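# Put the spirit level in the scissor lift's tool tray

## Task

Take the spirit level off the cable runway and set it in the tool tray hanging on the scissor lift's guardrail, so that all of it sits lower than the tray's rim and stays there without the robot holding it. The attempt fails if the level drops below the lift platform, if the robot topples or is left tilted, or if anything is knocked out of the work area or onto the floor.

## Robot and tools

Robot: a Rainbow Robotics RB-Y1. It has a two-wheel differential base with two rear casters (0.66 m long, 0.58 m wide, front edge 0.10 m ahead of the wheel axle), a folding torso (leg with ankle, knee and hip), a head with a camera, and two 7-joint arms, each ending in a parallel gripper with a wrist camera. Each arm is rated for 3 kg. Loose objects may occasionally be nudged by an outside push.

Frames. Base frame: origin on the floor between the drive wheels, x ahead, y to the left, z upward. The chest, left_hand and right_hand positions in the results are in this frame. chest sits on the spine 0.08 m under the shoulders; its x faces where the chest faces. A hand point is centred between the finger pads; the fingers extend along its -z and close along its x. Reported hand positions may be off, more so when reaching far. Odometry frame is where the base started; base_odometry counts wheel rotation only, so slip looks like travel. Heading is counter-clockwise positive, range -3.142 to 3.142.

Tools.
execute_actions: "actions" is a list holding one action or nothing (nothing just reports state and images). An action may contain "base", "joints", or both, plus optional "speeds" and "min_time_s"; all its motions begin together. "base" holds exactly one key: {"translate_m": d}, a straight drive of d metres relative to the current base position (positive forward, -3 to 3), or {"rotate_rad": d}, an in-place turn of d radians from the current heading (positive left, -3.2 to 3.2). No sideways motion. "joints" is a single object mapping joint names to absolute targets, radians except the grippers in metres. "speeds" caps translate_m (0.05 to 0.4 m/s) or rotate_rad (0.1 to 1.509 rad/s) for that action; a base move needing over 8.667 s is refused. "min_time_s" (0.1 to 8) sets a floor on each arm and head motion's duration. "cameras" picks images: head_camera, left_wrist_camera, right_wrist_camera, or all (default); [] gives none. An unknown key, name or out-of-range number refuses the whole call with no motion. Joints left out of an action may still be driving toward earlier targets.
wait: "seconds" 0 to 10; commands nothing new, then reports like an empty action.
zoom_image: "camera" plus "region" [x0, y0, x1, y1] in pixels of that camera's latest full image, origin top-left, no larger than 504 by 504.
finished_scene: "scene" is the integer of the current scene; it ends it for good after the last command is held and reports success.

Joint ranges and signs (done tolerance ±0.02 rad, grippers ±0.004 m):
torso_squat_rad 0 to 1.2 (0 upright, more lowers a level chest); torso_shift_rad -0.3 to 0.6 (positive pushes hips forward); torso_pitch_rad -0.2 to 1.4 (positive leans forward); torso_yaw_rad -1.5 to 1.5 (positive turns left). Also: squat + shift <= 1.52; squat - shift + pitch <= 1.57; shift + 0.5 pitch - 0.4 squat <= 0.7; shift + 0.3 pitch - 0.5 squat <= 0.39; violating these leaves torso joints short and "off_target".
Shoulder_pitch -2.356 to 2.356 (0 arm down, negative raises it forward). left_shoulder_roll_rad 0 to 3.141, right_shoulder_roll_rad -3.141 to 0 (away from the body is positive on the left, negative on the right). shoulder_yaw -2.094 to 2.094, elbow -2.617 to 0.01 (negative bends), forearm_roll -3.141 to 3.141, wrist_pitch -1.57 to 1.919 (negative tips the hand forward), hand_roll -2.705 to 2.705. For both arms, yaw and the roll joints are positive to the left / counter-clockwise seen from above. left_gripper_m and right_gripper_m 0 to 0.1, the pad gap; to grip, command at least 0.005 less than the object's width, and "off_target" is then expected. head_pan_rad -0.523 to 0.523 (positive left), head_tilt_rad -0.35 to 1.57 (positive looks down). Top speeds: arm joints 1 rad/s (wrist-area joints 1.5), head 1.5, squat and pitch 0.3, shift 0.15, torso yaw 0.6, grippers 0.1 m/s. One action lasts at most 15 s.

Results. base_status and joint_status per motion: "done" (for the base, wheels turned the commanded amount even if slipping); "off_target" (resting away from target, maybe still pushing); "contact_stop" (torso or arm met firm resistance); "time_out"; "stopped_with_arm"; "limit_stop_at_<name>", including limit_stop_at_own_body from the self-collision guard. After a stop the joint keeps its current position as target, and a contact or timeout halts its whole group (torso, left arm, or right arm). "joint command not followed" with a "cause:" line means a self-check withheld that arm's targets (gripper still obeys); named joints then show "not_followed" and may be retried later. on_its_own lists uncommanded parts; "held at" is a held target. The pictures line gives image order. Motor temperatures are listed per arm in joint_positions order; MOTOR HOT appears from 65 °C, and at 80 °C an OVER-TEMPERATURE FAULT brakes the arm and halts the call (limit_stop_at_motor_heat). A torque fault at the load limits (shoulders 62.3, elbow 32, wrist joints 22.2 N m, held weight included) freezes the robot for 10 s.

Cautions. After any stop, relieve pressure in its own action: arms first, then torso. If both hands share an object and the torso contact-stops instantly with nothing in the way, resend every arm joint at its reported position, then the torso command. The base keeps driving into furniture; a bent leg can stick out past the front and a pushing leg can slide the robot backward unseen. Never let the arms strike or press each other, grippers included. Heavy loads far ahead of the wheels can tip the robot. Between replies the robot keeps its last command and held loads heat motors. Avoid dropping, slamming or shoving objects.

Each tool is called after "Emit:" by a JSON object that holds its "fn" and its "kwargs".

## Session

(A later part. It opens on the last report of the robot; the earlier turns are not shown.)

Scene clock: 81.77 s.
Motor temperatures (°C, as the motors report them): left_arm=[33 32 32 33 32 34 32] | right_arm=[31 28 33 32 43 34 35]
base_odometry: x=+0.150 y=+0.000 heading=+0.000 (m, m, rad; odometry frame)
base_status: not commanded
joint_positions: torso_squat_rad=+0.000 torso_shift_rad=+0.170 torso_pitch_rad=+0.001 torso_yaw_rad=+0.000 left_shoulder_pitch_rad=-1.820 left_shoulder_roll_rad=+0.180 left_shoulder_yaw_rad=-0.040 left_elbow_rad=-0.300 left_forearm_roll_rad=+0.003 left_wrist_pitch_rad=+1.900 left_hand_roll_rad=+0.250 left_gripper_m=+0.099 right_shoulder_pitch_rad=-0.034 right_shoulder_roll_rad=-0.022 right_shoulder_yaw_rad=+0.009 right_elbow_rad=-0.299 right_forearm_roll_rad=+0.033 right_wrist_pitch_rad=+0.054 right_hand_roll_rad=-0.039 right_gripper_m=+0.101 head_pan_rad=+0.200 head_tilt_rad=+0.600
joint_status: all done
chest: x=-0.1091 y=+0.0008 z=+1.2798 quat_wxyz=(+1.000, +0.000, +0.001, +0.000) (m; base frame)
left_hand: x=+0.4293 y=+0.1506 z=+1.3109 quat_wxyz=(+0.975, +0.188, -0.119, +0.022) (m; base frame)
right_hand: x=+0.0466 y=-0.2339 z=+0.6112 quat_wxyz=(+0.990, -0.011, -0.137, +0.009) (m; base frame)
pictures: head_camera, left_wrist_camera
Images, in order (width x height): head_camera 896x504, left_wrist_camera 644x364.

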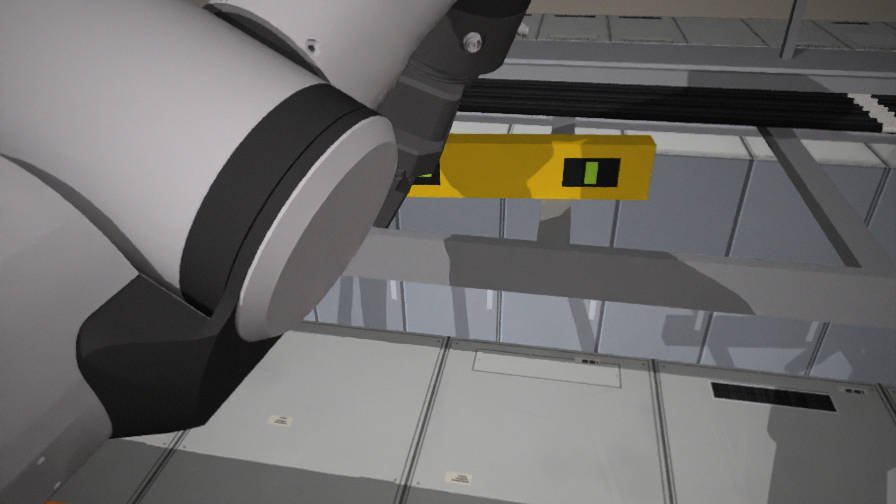

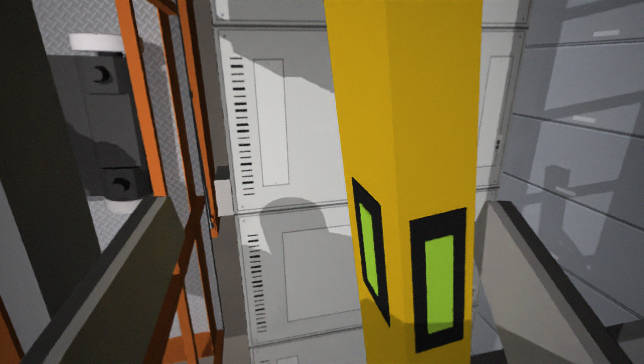

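Emit:
{"fn": "execute_actions", "kwargs": {"actions": [{"joints":{"torso_shift_rad":0.21},"min_time_s":1}], "cameras": []}}

Emit:
{"fn": "execute_actions", "kwargs": {"actions": [{"joints":{"left_shoulder_pitch_rad":-1.77},"min_time_s":1}], "cameras": ["head_camera","left_wrist_camera"]}}

action 0: "min_time_s" has no arm or head joint beside it: it slows only arm and head motions. Command such a joint too, or leave it out

Scene clock: 84.43 s.
Motor temperatures (°C, as the motors report them): left_arm=[33 32 32 33 32 33 32] | right_arm=[31 28 33 32 43 34 35]
base_odometry: x=+0.150 y=+0.000 heading=+0.000 (m, m, rad; odometry frame)
base_status: not commanded
joint_positions: torso_squat_rad=+0.000 torso_shift_rad=+0.170 torso_pitch_rad=+0.001 torso_yaw_rad=+0.000 left_shoulder_pitch_rad=-1.771 left_shoulder_roll_rad=+0.180 left_shoulder_yaw_rad=-0.040 left_elbow_rad=-0.300 left_forearm_roll_rad=+0.003 left_wrist_pitch_rad=+1.900 left_hand_roll_rad=+0.250 left_gripper_m=+0.099 right_shoulder_pitch_rad=-0.034 right_shoulder_roll_rad=-0.022 right_shoulder_yaw_rad=+0.009 right_elbow_rad=-0.299 right_forearm_roll_rad=+0.033 right_wrist_pitch_rad=+0.054 right_hand_roll_rad=-0.039 right_gripper_m=+0.101 head_pan_rad=+0.200 head_tilt_rad=+0.600
joint_status: all done
chest: x=-0.1091 y=+0.0008 z=+1.2798 quat_wxyz=(+1.000, +0.000, +0.001, +0.000) (m; base frame)
left_hand: x=+0.4276 y=+0.1596 z=+1.2859 quat_wxyz=(+0.977, +0.189, -0.095, +0.026) (m; base frame)
right_hand: x=+0.0466 y=-0.2339 z=+0.6112 quat_wxyz=(+0.990, -0.011, -0.137, +0.009) (m; base frame)
pictures: head_camera, left_wrist_camera
Images, in order (width x height): head_camera 896x504, left_wrist_camera 644x364.

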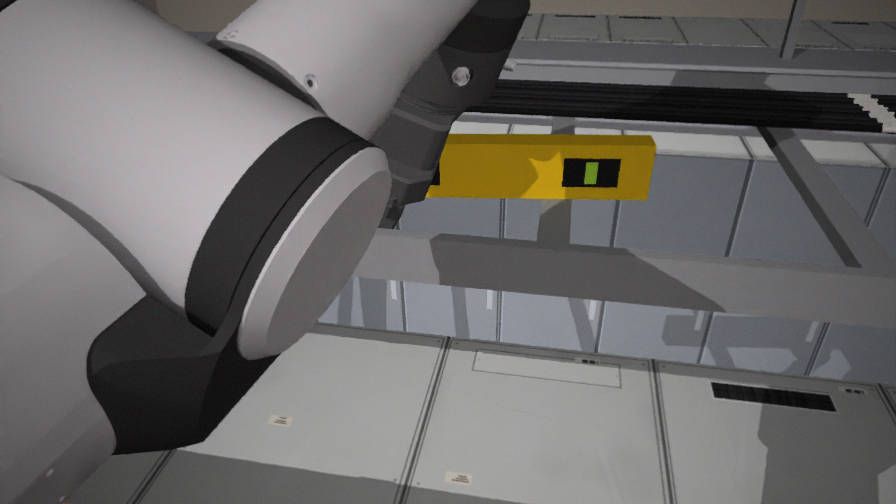

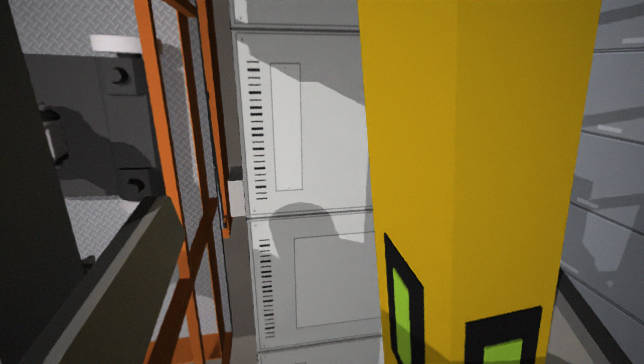

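Far finger is behind it. Shift forward slightly and close.

Emit:
{"fn": "execute_actions", "kwargs": {"actions": [{"joints":{"torso_shift_rad":0.21}}], "cameras": ["left_wrist_camera"]}}

Emit:
{"fn": "execute_actions", "kwargs": {"actions": [{"joints":{"left_gripper_m":0.0}}], "cameras": ["head_camera","left_wrist_camera"]}}

Scene clock: 86.60 s.
Motor temperatures (°C, as the motors report them): left_arm=[33 32 32 33 32 33 32] | right_arm=[31 28 33 32 43 34 35]
base_odometry: x=+0.150 y=+0.000 heading=+0.000 (m, m, rad; odometry frame)
base_status: not commanded
joint_positions: torso_squat_rad=+0.000 torso_shift_rad=+0.209 torso_pitch_rad=+0.000 torso_yaw_rad=+0.000 left_shoulder_pitch_rad=-1.774 left_shoulder_roll_rad=+0.181 left_shoulder_yaw_rad=-0.040 left_elbow_rad=-0.302 left_forearm_roll_rad=+0.003 left_wrist_pitch_rad=+1.900 left_hand_roll_rad=+0.250 left_gripper_m=+0.099 right_shoulder_pitch_rad=-0.033 right_shoulder_roll_rad=-0.022 right_shoulder_yaw_rad=+0.009 right_elbow_rad=-0.299 right_forearm_roll_rad=+0.033 right_wrist_pitch_rad=+0.054 right_hand_roll_rad=-0.039 right_gripper_m=+0.101 head_pan_rad=+0.200 head_tilt_rad=+0.600
joint_status: all done
chest: x=-0.0825 y=+0.0007 z=+1.2746 quat_wxyz=(+1.000, +0.000, +0.000, +0.000) (m; base frame)
left_hand: x=+0.4546 y=+0.1593 z=+1.2837 quat_wxyz=(+0.977, +0.189, -0.098, +0.026) (m; base frame)
right_hand: x=+0.0742 y=-0.2338 z=+0.6062 quat_wxyz=(+0.990, -0.011, -0.138, +0.009) (m; base frame)
pictures: left_wrist_camera
Images, in order (width x height): left_wrist_camera 644x364.

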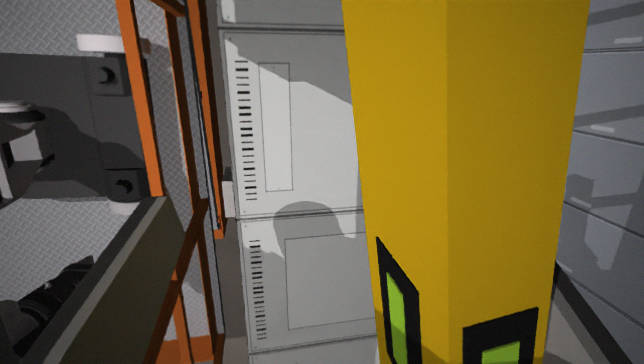

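Scene clock: 88.07 s.
Motor temperatures (°C, as the motors report them): left_arm=[33 32 32 33 32 33 32] | right_arm=[31 28 33 32 43 34 35]
base_odometry: x=+0.150 y=+0.000 heading=+0.000 (m, m, rad; odometry frame)
base_status: not commanded
joint_positions: torso_squat_rad=+0.000 torso_shift_rad=+0.209 torso_pitch_rad=-0.001 torso_yaw_rad=+0.000 left_shoulder_pitch_rad=-1.780 left_shoulder_roll_rad=+0.184 left_shoulder_yaw_rad=-0.041 left_elbow_rad=-0.305 left_forearm_roll_rad=+0.001 left_wrist_pitch_rad=+1.898 left_hand_roll_rad=+0.250 left_gripper_m=+0.026 right_shoulder_pitch_rad=-0.033 right_shoulder_roll_rad=-0.022 right_shoulder_yaw_rad=+0.009 right_elbow_rad=-0.299 right_forearm_roll_rad=+0.033 right_wrist_pitch_rad=+0.054 right_hand_roll_rad=-0.039 right_gripper_m=+0.101 head_pan_rad=+0.200 head_tilt_rad=+0.600
joint_status: left_gripper_m off_target (ended at +0.026, target +0.000)
chest: x=-0.0828 y=+0.0005 z=+1.2747 quat_wxyz=(+1.000, +0.000, +0.000, +0.000) (m; base frame)
left_hand: x=+0.4558 y=+0.1591 z=+1.2889 quat_wxyz=(+0.976, +0.189, -0.104, +0.027) (m; base frame)
right_hand: x=+0.0744 y=-0.2338 z=+0.6062 quat_wxyz=(+0.990, -0.010, -0.138, +0.009) (m; base frame)
pictures: head_camera, left_wrist_camera
Images, in order (width x height): head_camera 896x504, left_wrist_camera 644x364.

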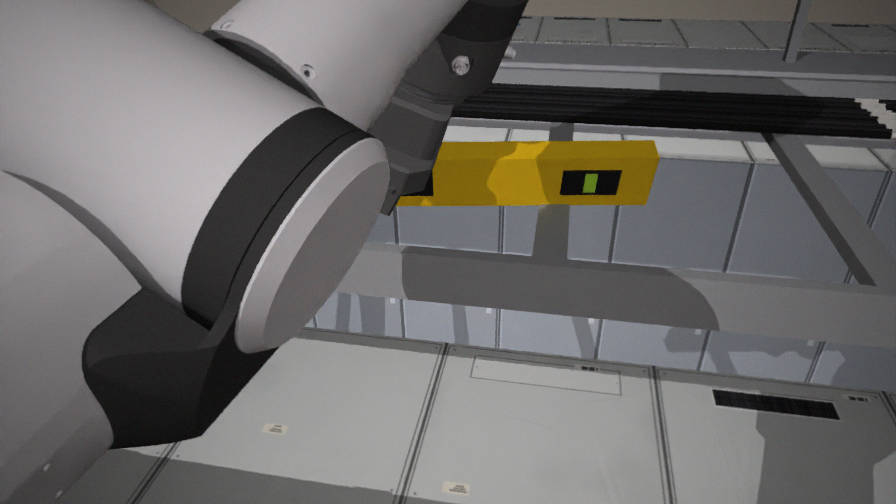

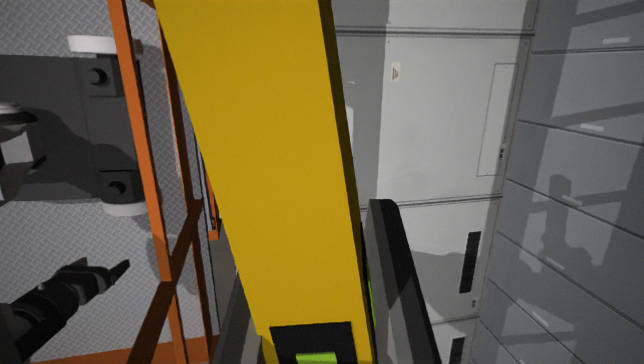

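Emit:
{"fn": "execute_actions", "kwargs": {"actions": [{"joints":{"left_shoulder_pitch_rad":-2.05},"min_time_s":1.5}], "cameras": ["head_camera"]}}

Emit:
{"fn": "execute_actions", "kwargs": {"actions": [{"base":{"translate_m":-0.15},"joints":{"torso_shift_rad":0.0},"speeds":{"translate_m":0.15}}], "cameras": ["head_camera"]}}

Emit:
{"fn": "execute_actions", "kwargs": {"actions": [{"joints":{"torso_yaw_rad":0.6,"left_hand_roll_rad":-0.3,"head_pan_rad":0.2,"head_tilt_rad":0.8},"min_time_s":2}]}}

Scene clock: 92.87 s.
Motor temperatures (°C, as the motors report them): left_arm=[33 32 32 33 32 34 32] | right_arm=[31 28 33 32 43 34 35]
base_odometry: x=+0.150 y=+0.000 heading=+0.000 (m, m, rad; odometry frame)
base_status: not commanded
joint_positions: torso_squat_rad=+0.000 torso_shift_rad=+0.210 torso_pitch_rad=+0.001 torso_yaw_rad=+0.000 left_shoulder_pitch_rad=-2.049 left_shoulder_roll_rad=+0.180 left_shoulder_yaw_rad=-0.040 left_elbow_rad=-0.300 left_forearm_roll_rad=+0.003 left_wrist_pitch_rad=+1.900 left_hand_roll_rad=+0.250 left_gripper_m=+0.021 right_shoulder_pitch_rad=-0.033 right_shoulder_roll_rad=-0.022 right_shoulder_yaw_rad=+0.009 right_elbow_rad=-0.299 right_forearm_roll_rad=+0.033 right_wrist_pitch_rad=+0.054 right_hand_roll_rad=-0.039 right_gripper_m=+0.101 head_pan_rad=+0.200 head_tilt_rad=+0.600
joint_status: all done
on_its_own: left_gripper_m moved -0.005 toward your old target +0.000
chest: x=-0.0816 y=+0.0007 z=+1.2745 quat_wxyz=(+1.000, +0.000, +0.001, +0.000) (m; base frame)
left_hand: x=+0.4477 y=+0.1086 z=+1.4210 quat_wxyz=(+0.956, +0.180, -0.230, +0.004) (m; base frame)
right_hand: x=+0.0741 y=-0.2339 z=+0.6059 quat_wxyz=(+0.990, -0.011, -0.137, +0.009) (m; base frame)
pictures: head_camera
Images, in order (width x height): head_camera 896x504.

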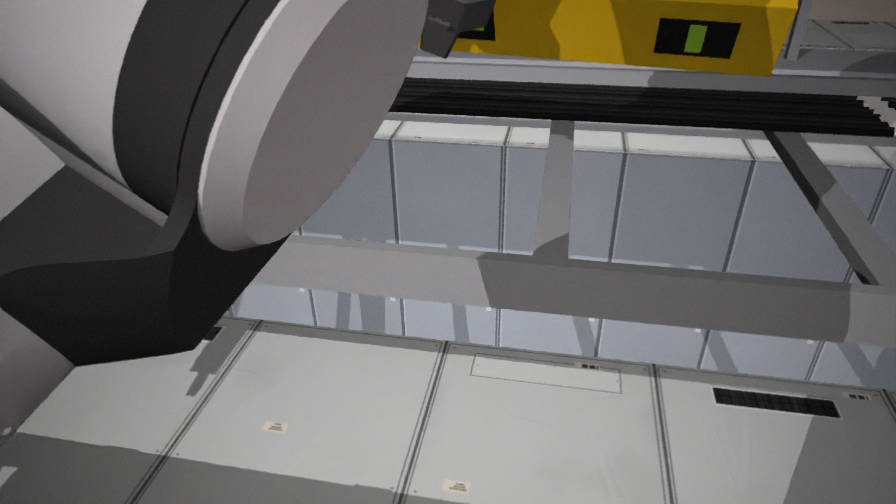

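Scene clock: 95.03 s.
Motor temperatures (°C, as the motors report them): left_arm=[33 32 32 33 32 34 32] | right_arm=[31 28 33 32 43 34 35]
base_odometry: x=+0.000 y=+0.000 heading=+0.000 (m, m, rad; odometry frame)
base_status: done
joint_positions: torso_squat_rad=+0.000 torso_shift_rad=+0.000 torso_pitch_rad=+0.001 torso_yaw_rad=+0.000 left_shoulder_pitch_rad=-2.049 left_shoulder_roll_rad=+0.180 left_shoulder_yaw_rad=-0.040 left_elbow_rad=-0.300 left_forearm_roll_rad=+0.003 left_wrist_pitch_rad=+1.900 left_hand_roll_rad=+0.250 left_gripper_m=+0.021 right_shoulder_pitch_rad=-0.034 right_shoulder_roll_rad=-0.022 right_shoulder_yaw_rad=+0.009 right_elbow_rad=-0.299 right_forearm_roll_rad=+0.033 right_wrist_pitch_rad=+0.054 right_hand_roll_rad=-0.039 right_gripper_m=+0.101 head_pan_rad=+0.200 head_tilt_rad=+0.600
joint_status: all done
chest: x=-0.2276 y=+0.0008 z=+1.2899 quat_wxyz=(+1.000, +0.000, +0.001, +0.000) (m; base frame)
left_hand: x=+0.3017 y=+0.1086 z=+1.4365 quat_wxyz=(+0.956, +0.180, -0.230, +0.004) (m; base frame)
right_hand: x=-0.0718 y=-0.2338 z=+0.6213 quat_wxyz=(+0.990, -0.011, -0.137, +0.009) (m; base frame)
pictures: head_camera
Images, in order (width x height): head_camera 896x504.

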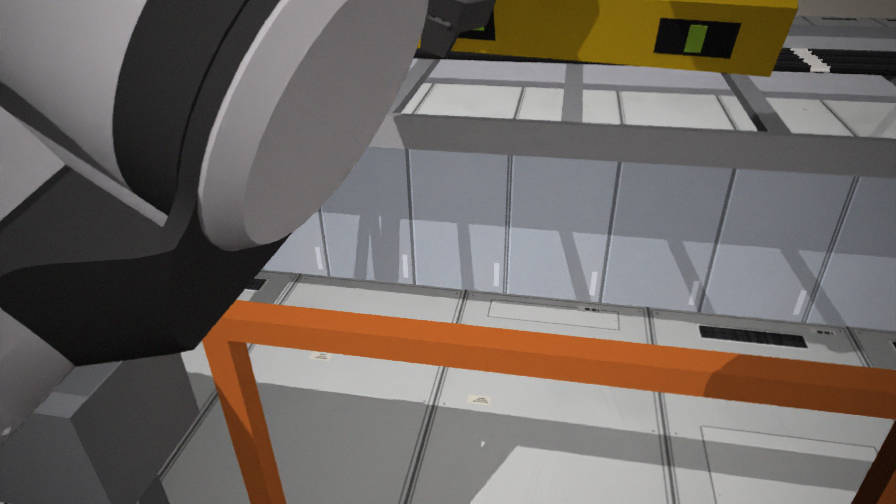

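Scene clock: 97.30 s.
Motor temperatures (°C, as the motors report them): left_arm=[33 32 32 33 32 33 32] | right_arm=[31 28 33 32 43 34 35]
base_odometry: x=+0.000 y=+0.000 heading=+0.000 (m, m, rad; odometry frame)
base_status: not commanded
joint_positions: torso_squat_rad=+0.000 torso_shift_rad=+0.000 torso_pitch_rad=+0.001 torso_yaw_rad=+0.600 left_shoulder_pitch_rad=-2.049 left_shoulder_roll_rad=+0.180 left_shoulder_yaw_rad=-0.040 left_elbow_rad=-0.300 left_forearm_roll_rad=+0.003 left_wrist_pitch_rad=+1.900 left_hand_roll_rad=-0.300 left_gripper_m=+0.021 right_shoulder_pitch_rad=-0.034 right_shoulder_roll_rad=-0.022 right_shoulder_yaw_rad=+0.009 right_elbow_rad=-0.299 right_forearm_roll_rad=+0.033 right_wrist_pitch_rad=+0.053 right_hand_roll_rad=-0.039 right_gripper_m=+0.101 head_pan_rad=+0.200 head_tilt_rad=+0.800
joint_status: all done
chest: x=-0.2275 y=+0.0008 z=+1.2899 quat_wxyz=(+0.955, +0.000, +0.001, +0.296) (m; base frame)
left_hand: x=+0.1486 y=+0.3885 z=+1.4364 quat_wxyz=(+0.956, +0.276, -0.095, +0.028) (m; base frame)
right_hand: x=+0.0330 y=-0.1044 z=+0.6210 quat_wxyz=(+0.944, +0.031, -0.134, +0.301) (m; base frame)
pictures: head_camera, left_wrist_camera, right_wrist_camera
Images, in order (width x height): head_camera 896x504, left_wrist_camera 644x364, right_wrist_camera 644x364.

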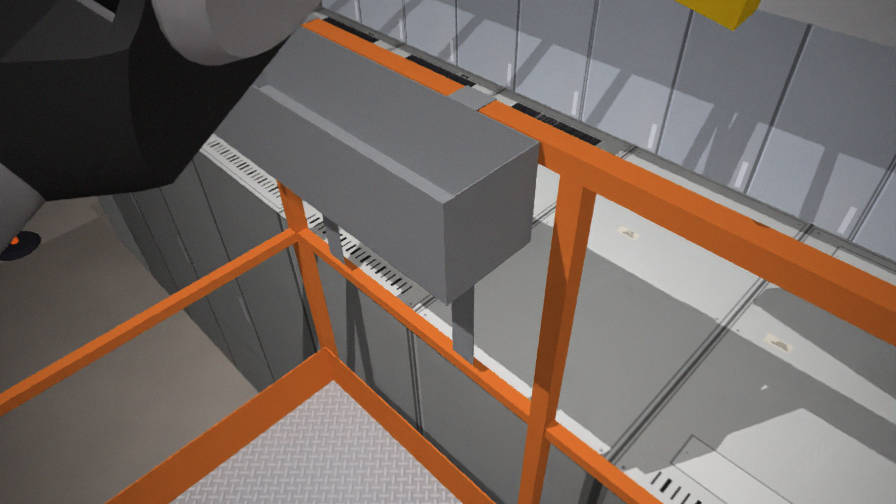

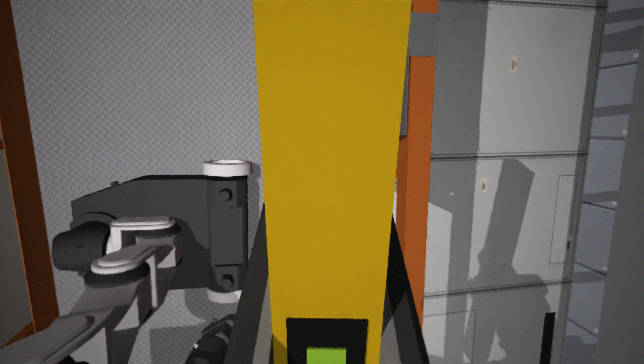

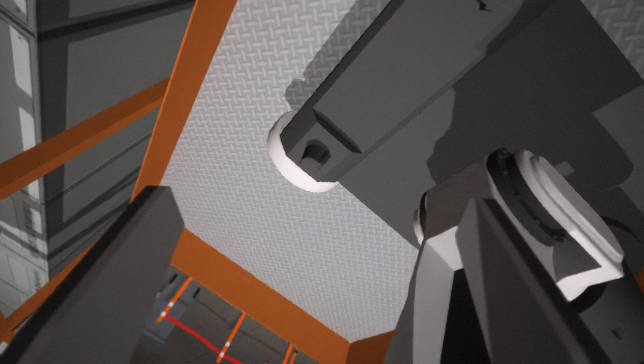

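Emit:
{"fn": "execute_actions", "kwargs": {"actions": [{"joints":{"torso_yaw_rad":0.3,"torso_shift_rad":0.12,"left_shoulder_roll_rad":0.8,"left_hand_roll_rad":-0.65,"head_pan_rad":0.5,"head_tilt_rad":0.8},"min_time_s":2.5}], "cameras": ["head_camera","left_wrist_camera"]}}

Scene clock: 105.60 s.
Motor temperatures (°C, as the motors report them): left_arm=[33 32 32 33 32 33 32] | right_arm=[31 28 33 32 43 34 35]
base_odometry: x=+0.000 y=+0.000 heading=+0.000 (m, m, rad; odometry frame)
base_status: not commanded
joint_positions: torso_squat_rad=+0.000 torso_shift_rad=+0.120 torso_pitch_rad=+0.002 torso_yaw_rad=+0.300 left_shoulder_pitch_rad=-2.049 left_shoulder_roll_rad=+0.800 left_shoulder_yaw_rad=-0.040 left_elbow_rad=-0.300 left_forearm_roll_rad=+0.003 left_wrist_pitch_rad=+1.900 left_hand_roll_rad=-0.650 left_gripper_m=+0.021 right_shoulder_pitch_rad=-0.034 right_shoulder_roll_rad=-0.022 right_shoulder_yaw_rad=+0.009 right_elbow_rad=-0.299 right_forearm_roll_rad=+0.033 right_wrist_pitch_rad=+0.053 right_hand_roll_rad=-0.039 right_gripper_m=+0.101 head_pan_rad=+0.500 head_tilt_rad=+0.800
joint_status: all done
chest: x=-0.1436 y=+0.0008 z=+1.2849 quat_wxyz=(+0.989, +0.000, +0.001, +0.149) (m; base frame)
left_hand: x=+0.1999 y=+0.5378 z=+1.5182 quat_wxyz=(+0.961, +0.226, -0.161, +0.013) (m; base frame)
right_hand: x=+0.0742 y=-0.1771 z=+0.6160 quat_wxyz=(+0.978, +0.010, -0.137, +0.156) (m; base frame)
pictures: head_camera, left_wrist_camera
Images, in order (width x height): head_camera 896x504, left_wrist_camera 644x364.

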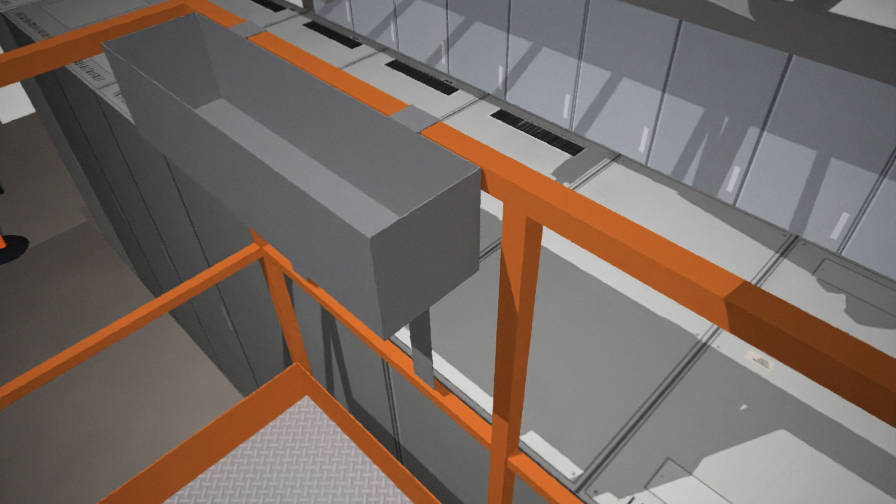

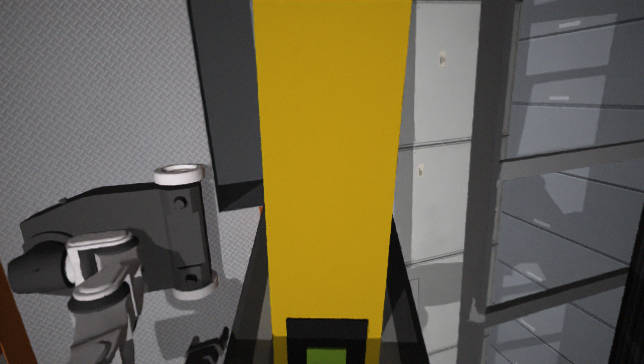

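Emit:
{"fn": "execute_actions", "kwargs": {"actions": [{"joints":{"left_shoulder_pitch_rad":-1.8,"left_shoulder_roll_rad":1.0,"left_hand_roll_rad":-0.8,"torso_shift_rad":0.17,"head_tilt_rad":0.6},"min_time_s":2.5}], "cameras": ["head_camera","left_wrist_camera"]}}

Scene clock: 110.67 s.
Motor temperatures (°C, as the motors report them): left_arm=[33 32 32 33 32 33 32] | right_arm=[31 28 33 32 43 34 35]
base_odometry: x=+0.000 y=+0.000 heading=+0.000 (m, m, rad; odometry frame)
base_status: not commanded
joint_positions: torso_squat_rad=+0.000 torso_shift_rad=+0.170 torso_pitch_rad=+0.002 torso_yaw_rad=+0.300 left_shoulder_pitch_rad=-1.800 left_shoulder_roll_rad=+1.000 left_shoulder_yaw_rad=-0.040 left_elbow_rad=-0.300 left_forearm_roll_rad=+0.003 left_wrist_pitch_rad=+1.900 left_hand_roll_rad=-0.800 left_gripper_m=+0.021 right_shoulder_pitch_rad=-0.034 right_shoulder_roll_rad=-0.022 right_shoulder_yaw_rad=+0.009 right_elbow_rad=-0.299 right_forearm_roll_rad=+0.033 right_wrist_pitch_rad=+0.053 right_hand_roll_rad=-0.039 right_gripper_m=+0.101 head_pan_rad=+0.500 head_tilt_rad=+0.600
joint_status: all done
chest: x=-0.1090 y=+0.0008 z=+1.2798 quat_wxyz=(+0.989, +0.000, +0.001, +0.149) (m; base frame)
left_hand: x=+0.1488 y=+0.6466 z=+1.4164 quat_wxyz=(+0.978, +0.194, -0.047, +0.058) (m; base frame)
right_hand: x=+0.1088 y=-0.1771 z=+0.6110 quat_wxyz=(+0.978, +0.010, -0.137, +0.156) (m; base frame)
pictures: head_camera, left_wrist_camera
Images, in order (width x height): head_camera 896x504, left_wrist_camera 644x364.

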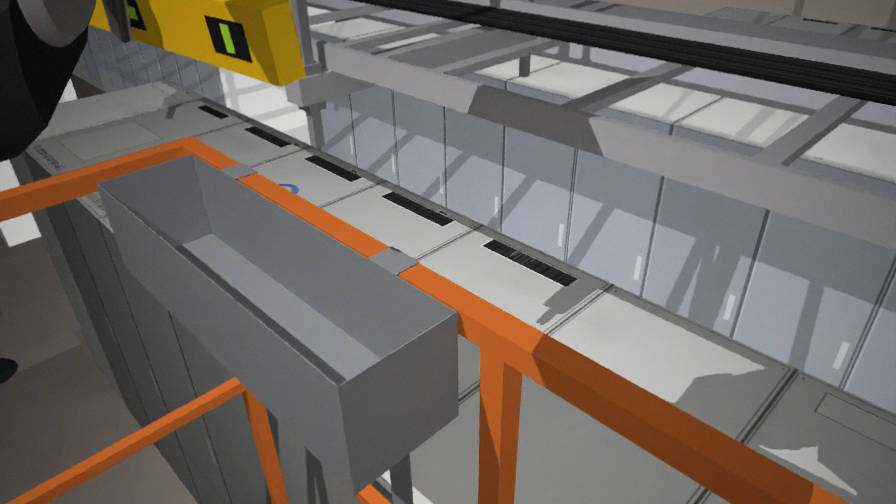

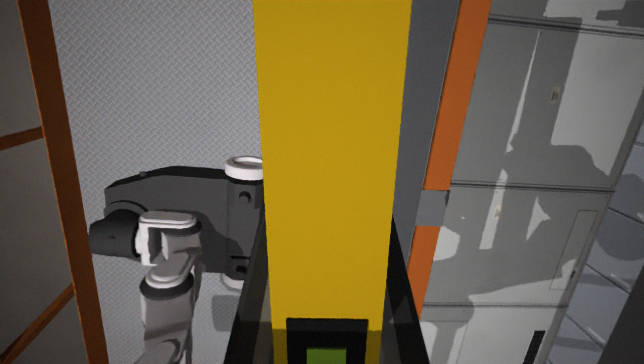

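Emit:
{"fn": "execute_actions", "kwargs": {"actions": [{"base":{"translate_m":0.13},"joints":{"left_shoulder_pitch_rad":-1.65,"left_hand_roll_rad":-1.0,"torso_yaw_rad":0.42,"head_tilt_rad":0.7,"head_pan_rad":0.52},"speeds":{"translate_m":0.1},"min_time_s":2}], "cameras": ["head_camera","left_wrist_camera"]}}

Scene clock: 119.07 s.
Motor temperatures (°C, as the motors report them): left_arm=[33 32 32 33 32 33 32] | right_arm=[31 28 33 32 43 34 35]
base_odometry: x=+0.130 y=+0.000 heading=+0.000 (m, m, rad; odometry frame)
base_status: done
joint_positions: torso_squat_rad=+0.000 torso_shift_rad=+0.170 torso_pitch_rad=+0.002 torso_yaw_rad=+0.420 left_shoulder_pitch_rad=-1.650 left_shoulder_roll_rad=+1.000 left_shoulder_yaw_rad=-0.040 left_elbow_rad=-0.300 left_forearm_roll_rad=+0.003 left_wrist_pitch_rad=+1.900 left_hand_roll_rad=-1.000 left_gripper_m=+0.021 right_shoulder_pitch_rad=-0.034 right_shoulder_roll_rad=-0.022 right_shoulder_yaw_rad=+0.009 right_elbow_rad=-0.299 right_forearm_roll_rad=+0.033 right_wrist_pitch_rad=+0.054 right_hand_roll_rad=-0.039 right_gripper_m=+0.101 head_pan_rad=+0.520 head_tilt_rad=+0.700
joint_status: all done
chest: x=-0.1090 y=+0.0008 z=+1.2798 quat_wxyz=(+0.978, +0.000, +0.001, +0.208) (m; base frame)
left_hand: x=+0.0483 y=+0.6877 z=+1.3558 quat_wxyz=(+0.983, +0.172, +0.053, +0.032) (m; base frame)
right_hand: x=+0.1284 y=-0.1496 z=+0.6109 quat_wxyz=(+0.967, +0.019, -0.136, +0.215) (m; base frame)
pictures: head_camera, left_wrist_camera
Images, in order (width x height): head_camera 896x504, left_wrist_camera 644x364.

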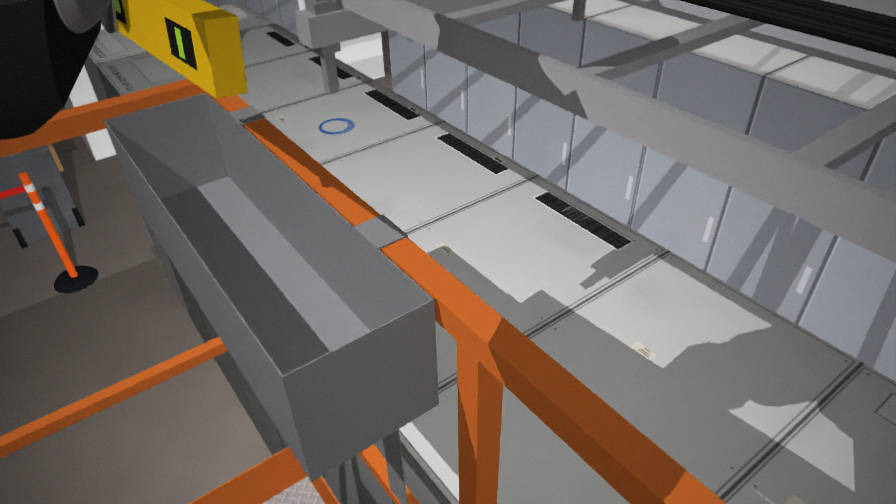

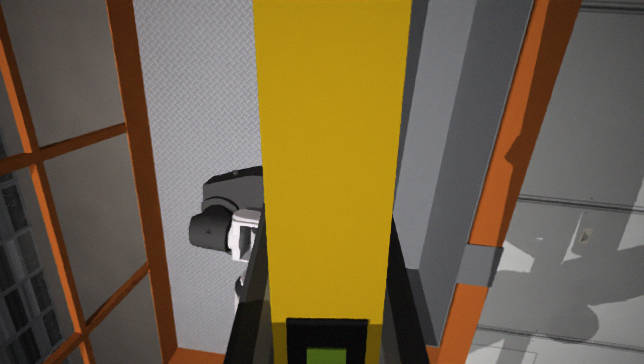

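Emit:
{"fn": "execute_actions", "kwargs": {"actions": [{"joints":{"left_shoulder_pitch_rad":-1.45,"left_hand_roll_rad":-0.95,"torso_yaw_rad":0.36,"head_tilt_rad":0.8},"min_time_s":2}], "cameras": ["head_camera","left_wrist_camera"]}}

Scene clock: 123.73 s.
Motor temperatures (°C, as the motors report them): left_arm=[33 32 32 33 32 33 32] | right_arm=[31 28 33 32 43 34 35]
base_odometry: x=+0.130 y=+0.000 heading=+0.000 (m, m, rad; odometry frame)
base_status: not commanded
joint_positions: torso_squat_rad=+0.000 torso_shift_rad=+0.170 torso_pitch_rad=+0.002 torso_yaw_rad=+0.360 left_shoulder_pitch_rad=-1.450 left_shoulder_roll_rad=+1.000 left_shoulder_yaw_rad=-0.040 left_elbow_rad=-0.300 left_forearm_roll_rad=+0.003 left_wrist_pitch_rad=+1.900 left_hand_roll_rad=-0.950 left_gripper_m=+0.021 right_shoulder_pitch_rad=-0.034 right_shoulder_roll_rad=-0.022 right_shoulder_yaw_rad=+0.009 right_elbow_rad=-0.299 right_forearm_roll_rad=+0.033 right_wrist_pitch_rad=+0.054 right_hand_roll_rad=-0.039 right_gripper_m=+0.101 head_pan_rad=+0.520 head_tilt_rad=+0.800
joint_status: all done
chest: x=-0.1090 y=+0.0008 z=+1.2798 quat_wxyz=(+0.984, +0.000, +0.001, +0.179) (m; base frame)
left_hand: x=+0.0490 y=+0.6916 z=+1.2790 quat_wxyz=(+0.979, +0.142, +0.136, +0.043) (m; base frame)
right_hand: x=+0.1190 y=-0.1637 z=+0.6110 quat_wxyz=(+0.973, +0.014, -0.137, +0.186) (m; base frame)
pictures: head_camera, left_wrist_camera
Images, in order (width x height): head_camera 896x504, left_wrist_camera 644x364.

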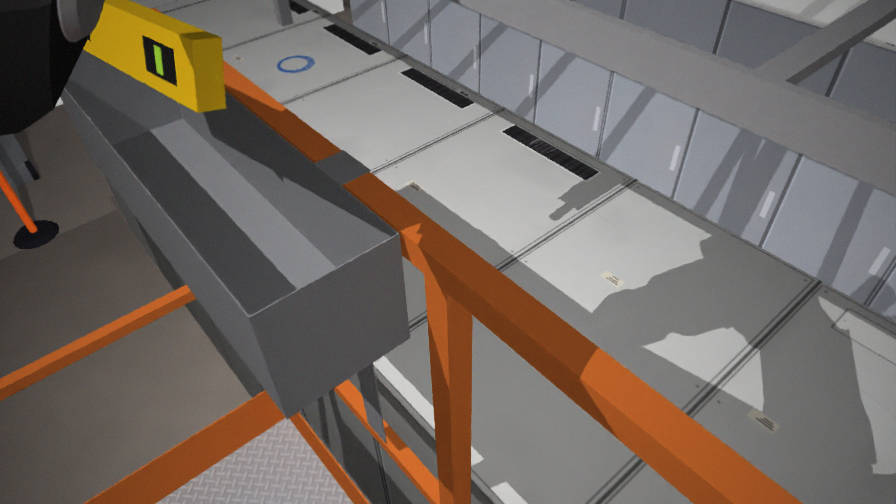

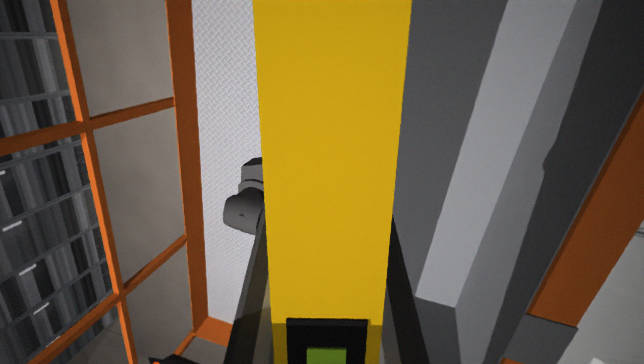

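Emit:
{"fn": "execute_actions", "kwargs": {"actions": [{"joints":{"right_shoulder_pitch_rad":0.4}}], "cameras": []}}

Emit:
{"fn": "execute_actions", "kwargs": {"actions": [{"joints":{"torso_shift_rad":0.29}}], "cameras": ["head_camera","left_wrist_camera"]}}

Scene clock: 126.30 s.
Motor temperatures (°C, as the motors report them): left_arm=[33 32 32 33 32 33 32] | right_arm=[31 28 33 32 43 34 35]
base_odometry: x=+0.130 y=+0.000 heading=-0.001 (m, m, rad; odometry frame)
base_status: not commanded
joint_positions: torso_squat_rad=+0.000 torso_shift_rad=+0.170 torso_pitch_rad=+0.002 torso_yaw_rad=+0.360 left_shoulder_pitch_rad=-1.450 left_shoulder_roll_rad=+1.000 left_shoulder_yaw_rad=-0.040 left_elbow_rad=-0.300 left_forearm_roll_rad=+0.003 left_wrist_pitch_rad=+1.900 left_hand_roll_rad=-0.950 left_gripper_m=+0.021 right_shoulder_pitch_rad=+0.400 right_shoulder_roll_rad=-0.022 right_shoulder_yaw_rad=+0.009 right_elbow_rad=-0.299 right_forearm_roll_rad=+0.033 right_wrist_pitch_rad=+0.054 right_hand_roll_rad=-0.039 right_gripper_m=+0.101 head_pan_rad=+0.520 head_tilt_rad=+0.800
joint_status: all done
chest: x=-0.1091 y=+0.0008 z=+1.2798 quat_wxyz=(+0.984, +0.000, +0.001, +0.179) (m; base frame)
left_hand: x=+0.0489 y=+0.6917 z=+1.2790 quat_wxyz=(+0.979, +0.142, +0.136, +0.043) (m; base frame)
right_hand: x=-0.1732 y=-0.2738 z=+0.6113 quat_wxyz=(+0.991, -0.030, +0.063, +0.117) (m; base frame)
pictures: none
No camera images: the call's "cameras" was empty. Leave "cameras" out to get every camera's image.

Scene clock: 127.93 s.
Motor temperatures (°C, as the motors report them): left_arm=[33 32 32 33 32 33 32] | right_arm=[31 28 33 32 43 34 35]
base_odometry: x=+0.130 y=+0.000 heading=-0.001 (m, m, rad; odometry frame)
base_status: not commanded
joint_positions: torso_squat_rad=+0.000 torso_shift_rad=+0.290 torso_pitch_rad=+0.002 torso_yaw_rad=+0.360 left_shoulder_pitch_rad=-1.450 left_shoulder_roll_rad=+1.000 left_shoulder_yaw_rad=-0.040 left_elbow_rad=-0.300 left_forearm_roll_rad=+0.003 left_wrist_pitch_rad=+1.900 left_hand_roll_rad=-0.950 left_gripper_m=+0.021 right_shoulder_pitch_rad=+0.400 right_shoulder_roll_rad=-0.022 right_shoulder_yaw_rad=+0.009 right_elbow_rad=-0.299 right_forearm_roll_rad=+0.033 right_wrist_pitch_rad=+0.054 right_hand_roll_rad=-0.039 right_gripper_m=+0.101 head_pan_rad=+0.520 head_tilt_rad=+0.800
joint_status: all done
chest: x=-0.0273 y=+0.0008 z=+1.2607 quat_wxyz=(+0.984, +0.000, +0.001, +0.179) (m; base frame)
left_hand: x=+0.1307 y=+0.6917 z=+1.2598 quat_wxyz=(+0.979, +0.142, +0.137, +0.043) (m; base frame)
right_hand: x=-0.0914 y=-0.2738 z=+0.5921 quat_wxyz=(+0.991, -0.030, +0.063, +0.117) (m; base frame)
pictures: head_camera, left_wrist_camera
Images, in order (width x height): head_camera 896x504, left_wrist_camera 644x364.

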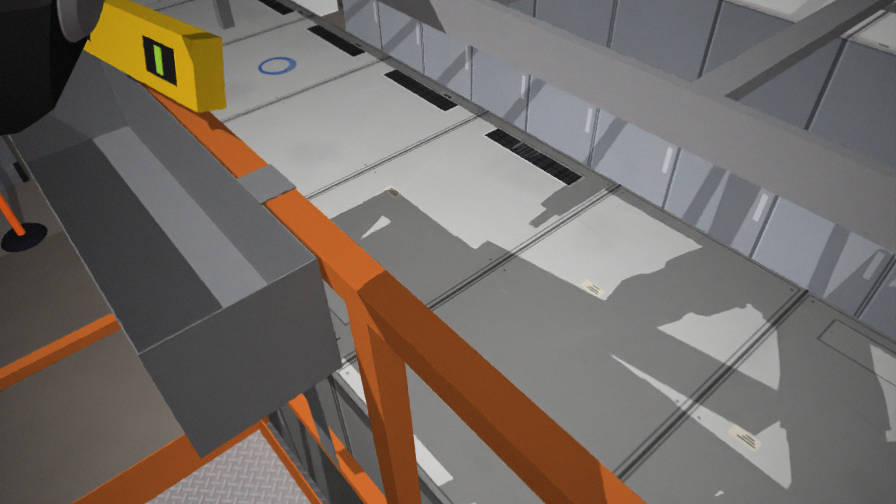

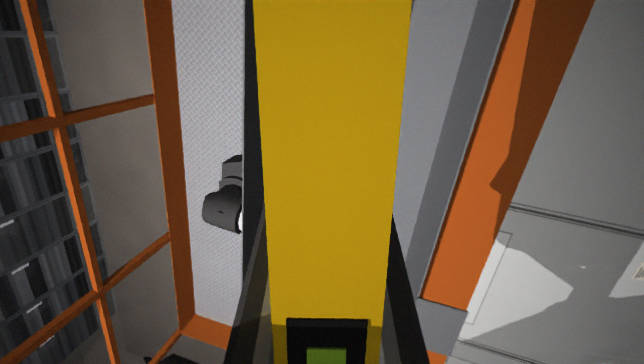

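Emit:
{"fn": "execute_actions", "kwargs": {"actions": [{"joints":{"left_shoulder_pitch_rad":-1.28,"torso_shift_rad":0.26,"head_tilt_rad":0.75},"min_time_s":2}], "cameras": ["head_camera","left_wrist_camera"]}}

Scene clock: 131.60 s.
Motor temperatures (°C, as the motors report them): left_arm=[33 32 32 33 32 33 32] | right_arm=[31 28 33 32 43 34 35]
base_odometry: x=+0.130 y=+0.000 heading=-0.001 (m, m, rad; odometry frame)
base_status: not commanded
joint_positions: torso_squat_rad=+0.000 torso_shift_rad=+0.260 torso_pitch_rad=+0.001 torso_yaw_rad=+0.360 left_shoulder_pitch_rad=-1.280 left_shoulder_roll_rad=+1.000 left_shoulder_yaw_rad=-0.040 left_elbow_rad=-0.300 left_forearm_roll_rad=+0.003 left_wrist_pitch_rad=+1.900 left_hand_roll_rad=-0.950 left_gripper_m=+0.021 right_shoulder_pitch_rad=+0.400 right_shoulder_roll_rad=-0.022 right_shoulder_yaw_rad=+0.009 right_elbow_rad=-0.299 right_forearm_roll_rad=+0.033 right_wrist_pitch_rad=+0.054 right_hand_roll_rad=-0.039 right_gripper_m=+0.101 head_pan_rad=+0.520 head_tilt_rad=+0.750
joint_status: all done
chest: x=-0.0476 y=+0.0008 z=+1.2664 quat_wxyz=(+0.984, +0.000, +0.001, +0.179) (m; base frame)
left_hand: x=+0.0655 y=+0.6978 z=+1.2062 quat_wxyz=(+0.968, +0.114, +0.214, +0.057) (m; base frame)
right_hand: x=-0.1116 y=-0.2737 z=+0.5978 quat_wxyz=(+0.991, -0.030, +0.063, +0.117) (m; base frame)
pictures: head_camera, left_wrist_camera
Images, in order (width x height): head_camera 896x504, left_wrist_camera 644x364.

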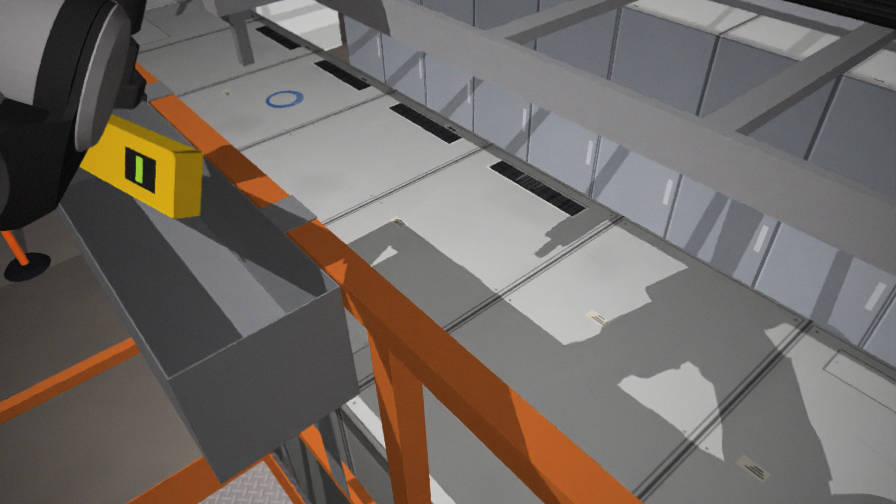

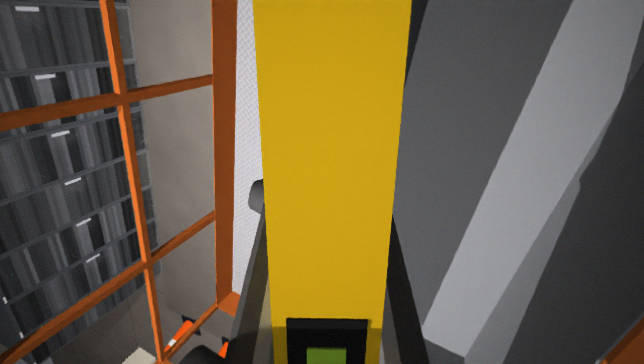

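Emit:
{"fn": "execute_actions", "kwargs": {"actions": [{"joints":{"left_shoulder_pitch_rad":-1.4,"left_forearm_roll_rad":0.33,"torso_shift_rad":0.22},"min_time_s":2}], "cameras": ["head_camera","left_wrist_camera"]}}

Scene clock: 135.70 s.
Motor temperatures (°C, as the motors report them): left_arm=[33 32 32 33 32 33 32] | right_arm=[31 28 33 32 43 34 35]
base_odometry: x=+0.130 y=+0.000 heading=+0.000 (m, m, rad; odometry frame)
base_status: not commanded
joint_positions: torso_squat_rad=+0.000 torso_shift_rad=+0.220 torso_pitch_rad=+0.001 torso_yaw_rad=+0.360 left_shoulder_pitch_rad=-1.399 left_shoulder_roll_rad=+1.000 left_shoulder_yaw_rad=-0.040 left_elbow_rad=-0.300 left_forearm_roll_rad=+0.330 left_wrist_pitch_rad=+1.900 left_hand_roll_rad=-0.950 left_gripper_m=+0.021 right_shoulder_pitch_rad=+0.400 right_shoulder_roll_rad=-0.022 right_shoulder_yaw_rad=+0.009 right_elbow_rad=-0.299 right_forearm_roll_rad=+0.033 right_wrist_pitch_rad=+0.054 right_hand_roll_rad=-0.039 right_gripper_m=+0.101 head_pan_rad=+0.520 head_tilt_rad=+0.750
joint_status: all done
chest: x=-0.0748 y=+0.0008 z=+1.2730 quat_wxyz=(+0.984, +0.000, +0.001, +0.179) (m; base frame)
left_hand: x=+0.1283 y=+0.6569 z=+1.2353 quat_wxyz=(+0.998, +0.042, +0.038, -0.007) (m; base frame)
right_hand: x=-0.1388 y=-0.2737 z=+0.6045 quat_wxyz=(+0.991, -0.030, +0.062, +0.117) (m; base frame)
pictures: head_camera, left_wrist_camera
Images, in order (width x height): head_camera 896x504, left_wrist_camera 644x364.

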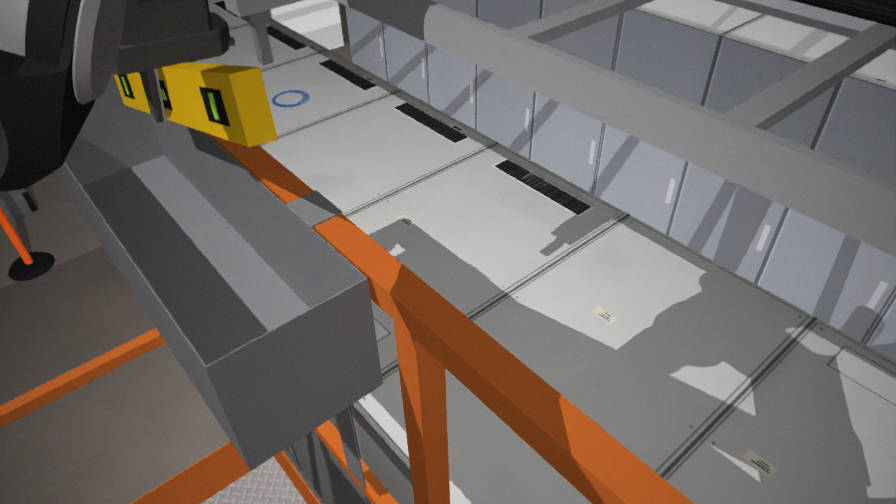

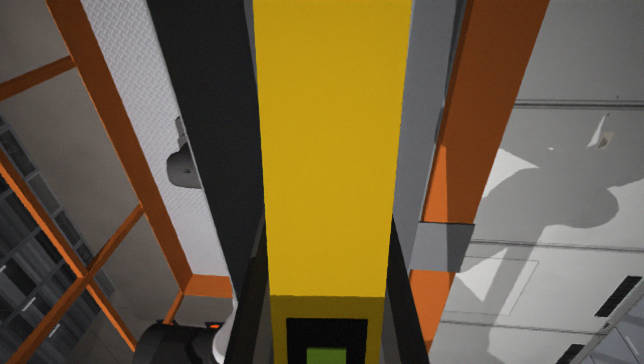

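Emit:
{"fn": "execute_actions", "kwargs": {"actions": [{"joints":{"left_wrist_pitch_rad":1.78,"torso_shift_rad":0.18,"torso_squat_rad":0.5},"min_time_s":2}]}}

Scene clock: 142.03 s.
Motor temperatures (°C, as the motors report them): left_arm=[33 32 32 33 32 33 32] | right_arm=[31 28 33 32 43 34 35]
base_odometry: x=+0.130 y=+0.000 heading=+0.000 (m, m, rad; odometry frame)
base_status: not commanded
joint_positions: torso_squat_rad=+0.500 torso_shift_rad=+0.180 torso_pitch_rad=+0.001 torso_yaw_rad=+0.360 left_shoulder_pitch_rad=-1.399 left_shoulder_roll_rad=+1.000 left_shoulder_yaw_rad=-0.040 left_elbow_rad=-0.300 left_forearm_roll_rad=+0.330 left_wrist_pitch_rad=+1.780 left_hand_roll_rad=-0.950 left_gripper_m=+0.021 right_shoulder_pitch_rad=+0.400 right_shoulder_roll_rad=-0.022 right_shoulder_yaw_rad=+0.009 right_elbow_rad=-0.299 right_forearm_roll_rad=+0.033 right_wrist_pitch_rad=+0.054 right_hand_roll_rad=-0.039 right_gripper_m=+0.101 head_pan_rad=+0.520 head_tilt_rad=+0.750
joint_status: all done
chest: x=-0.1176 y=+0.0008 z=+1.1943 quat_wxyz=(+0.984, +0.000, +0.001, +0.179) (m; base frame)
left_hand: x=+0.1020 y=+0.6789 z=+1.1588 quat_wxyz=(+0.996, +0.090, +0.003, -0.010) (m; base frame)
right_hand: x=-0.1816 y=-0.2738 z=+0.5257 quat_wxyz=(+0.991, -0.030, +0.062, +0.117) (m; base frame)
pictures: head_camera, left_wrist_camera, right_wrist_camera
Images, in order (width x height): head_camera 896x504, left_wrist_camera 644x364, right_wrist_camera 644x364.

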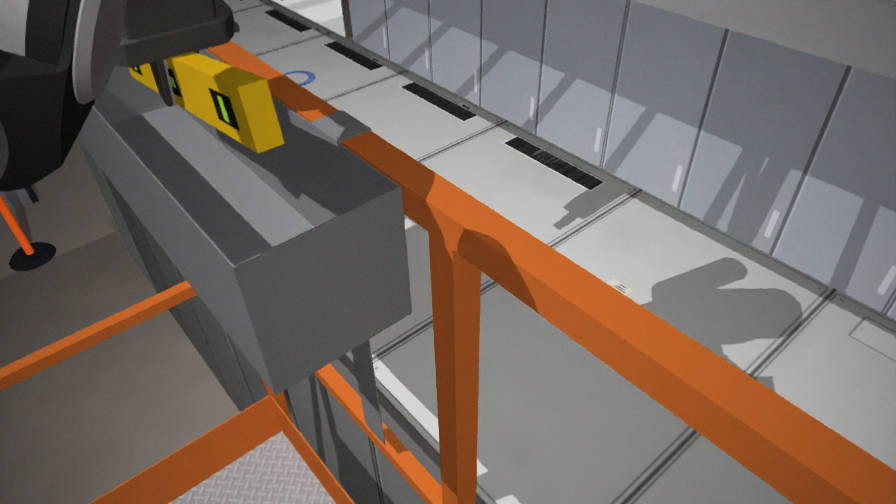

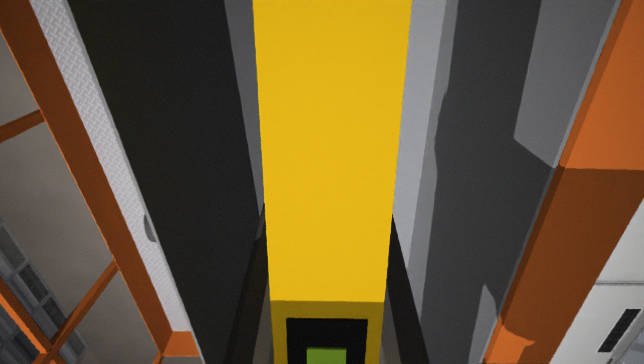

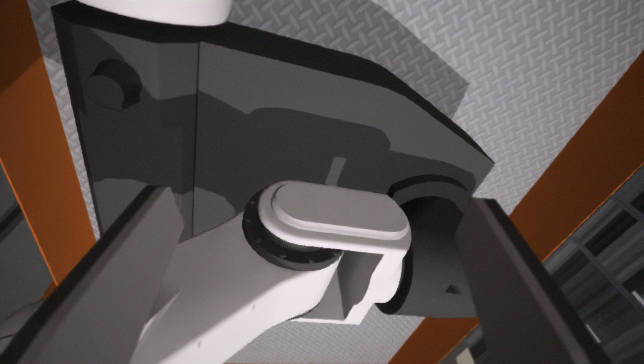

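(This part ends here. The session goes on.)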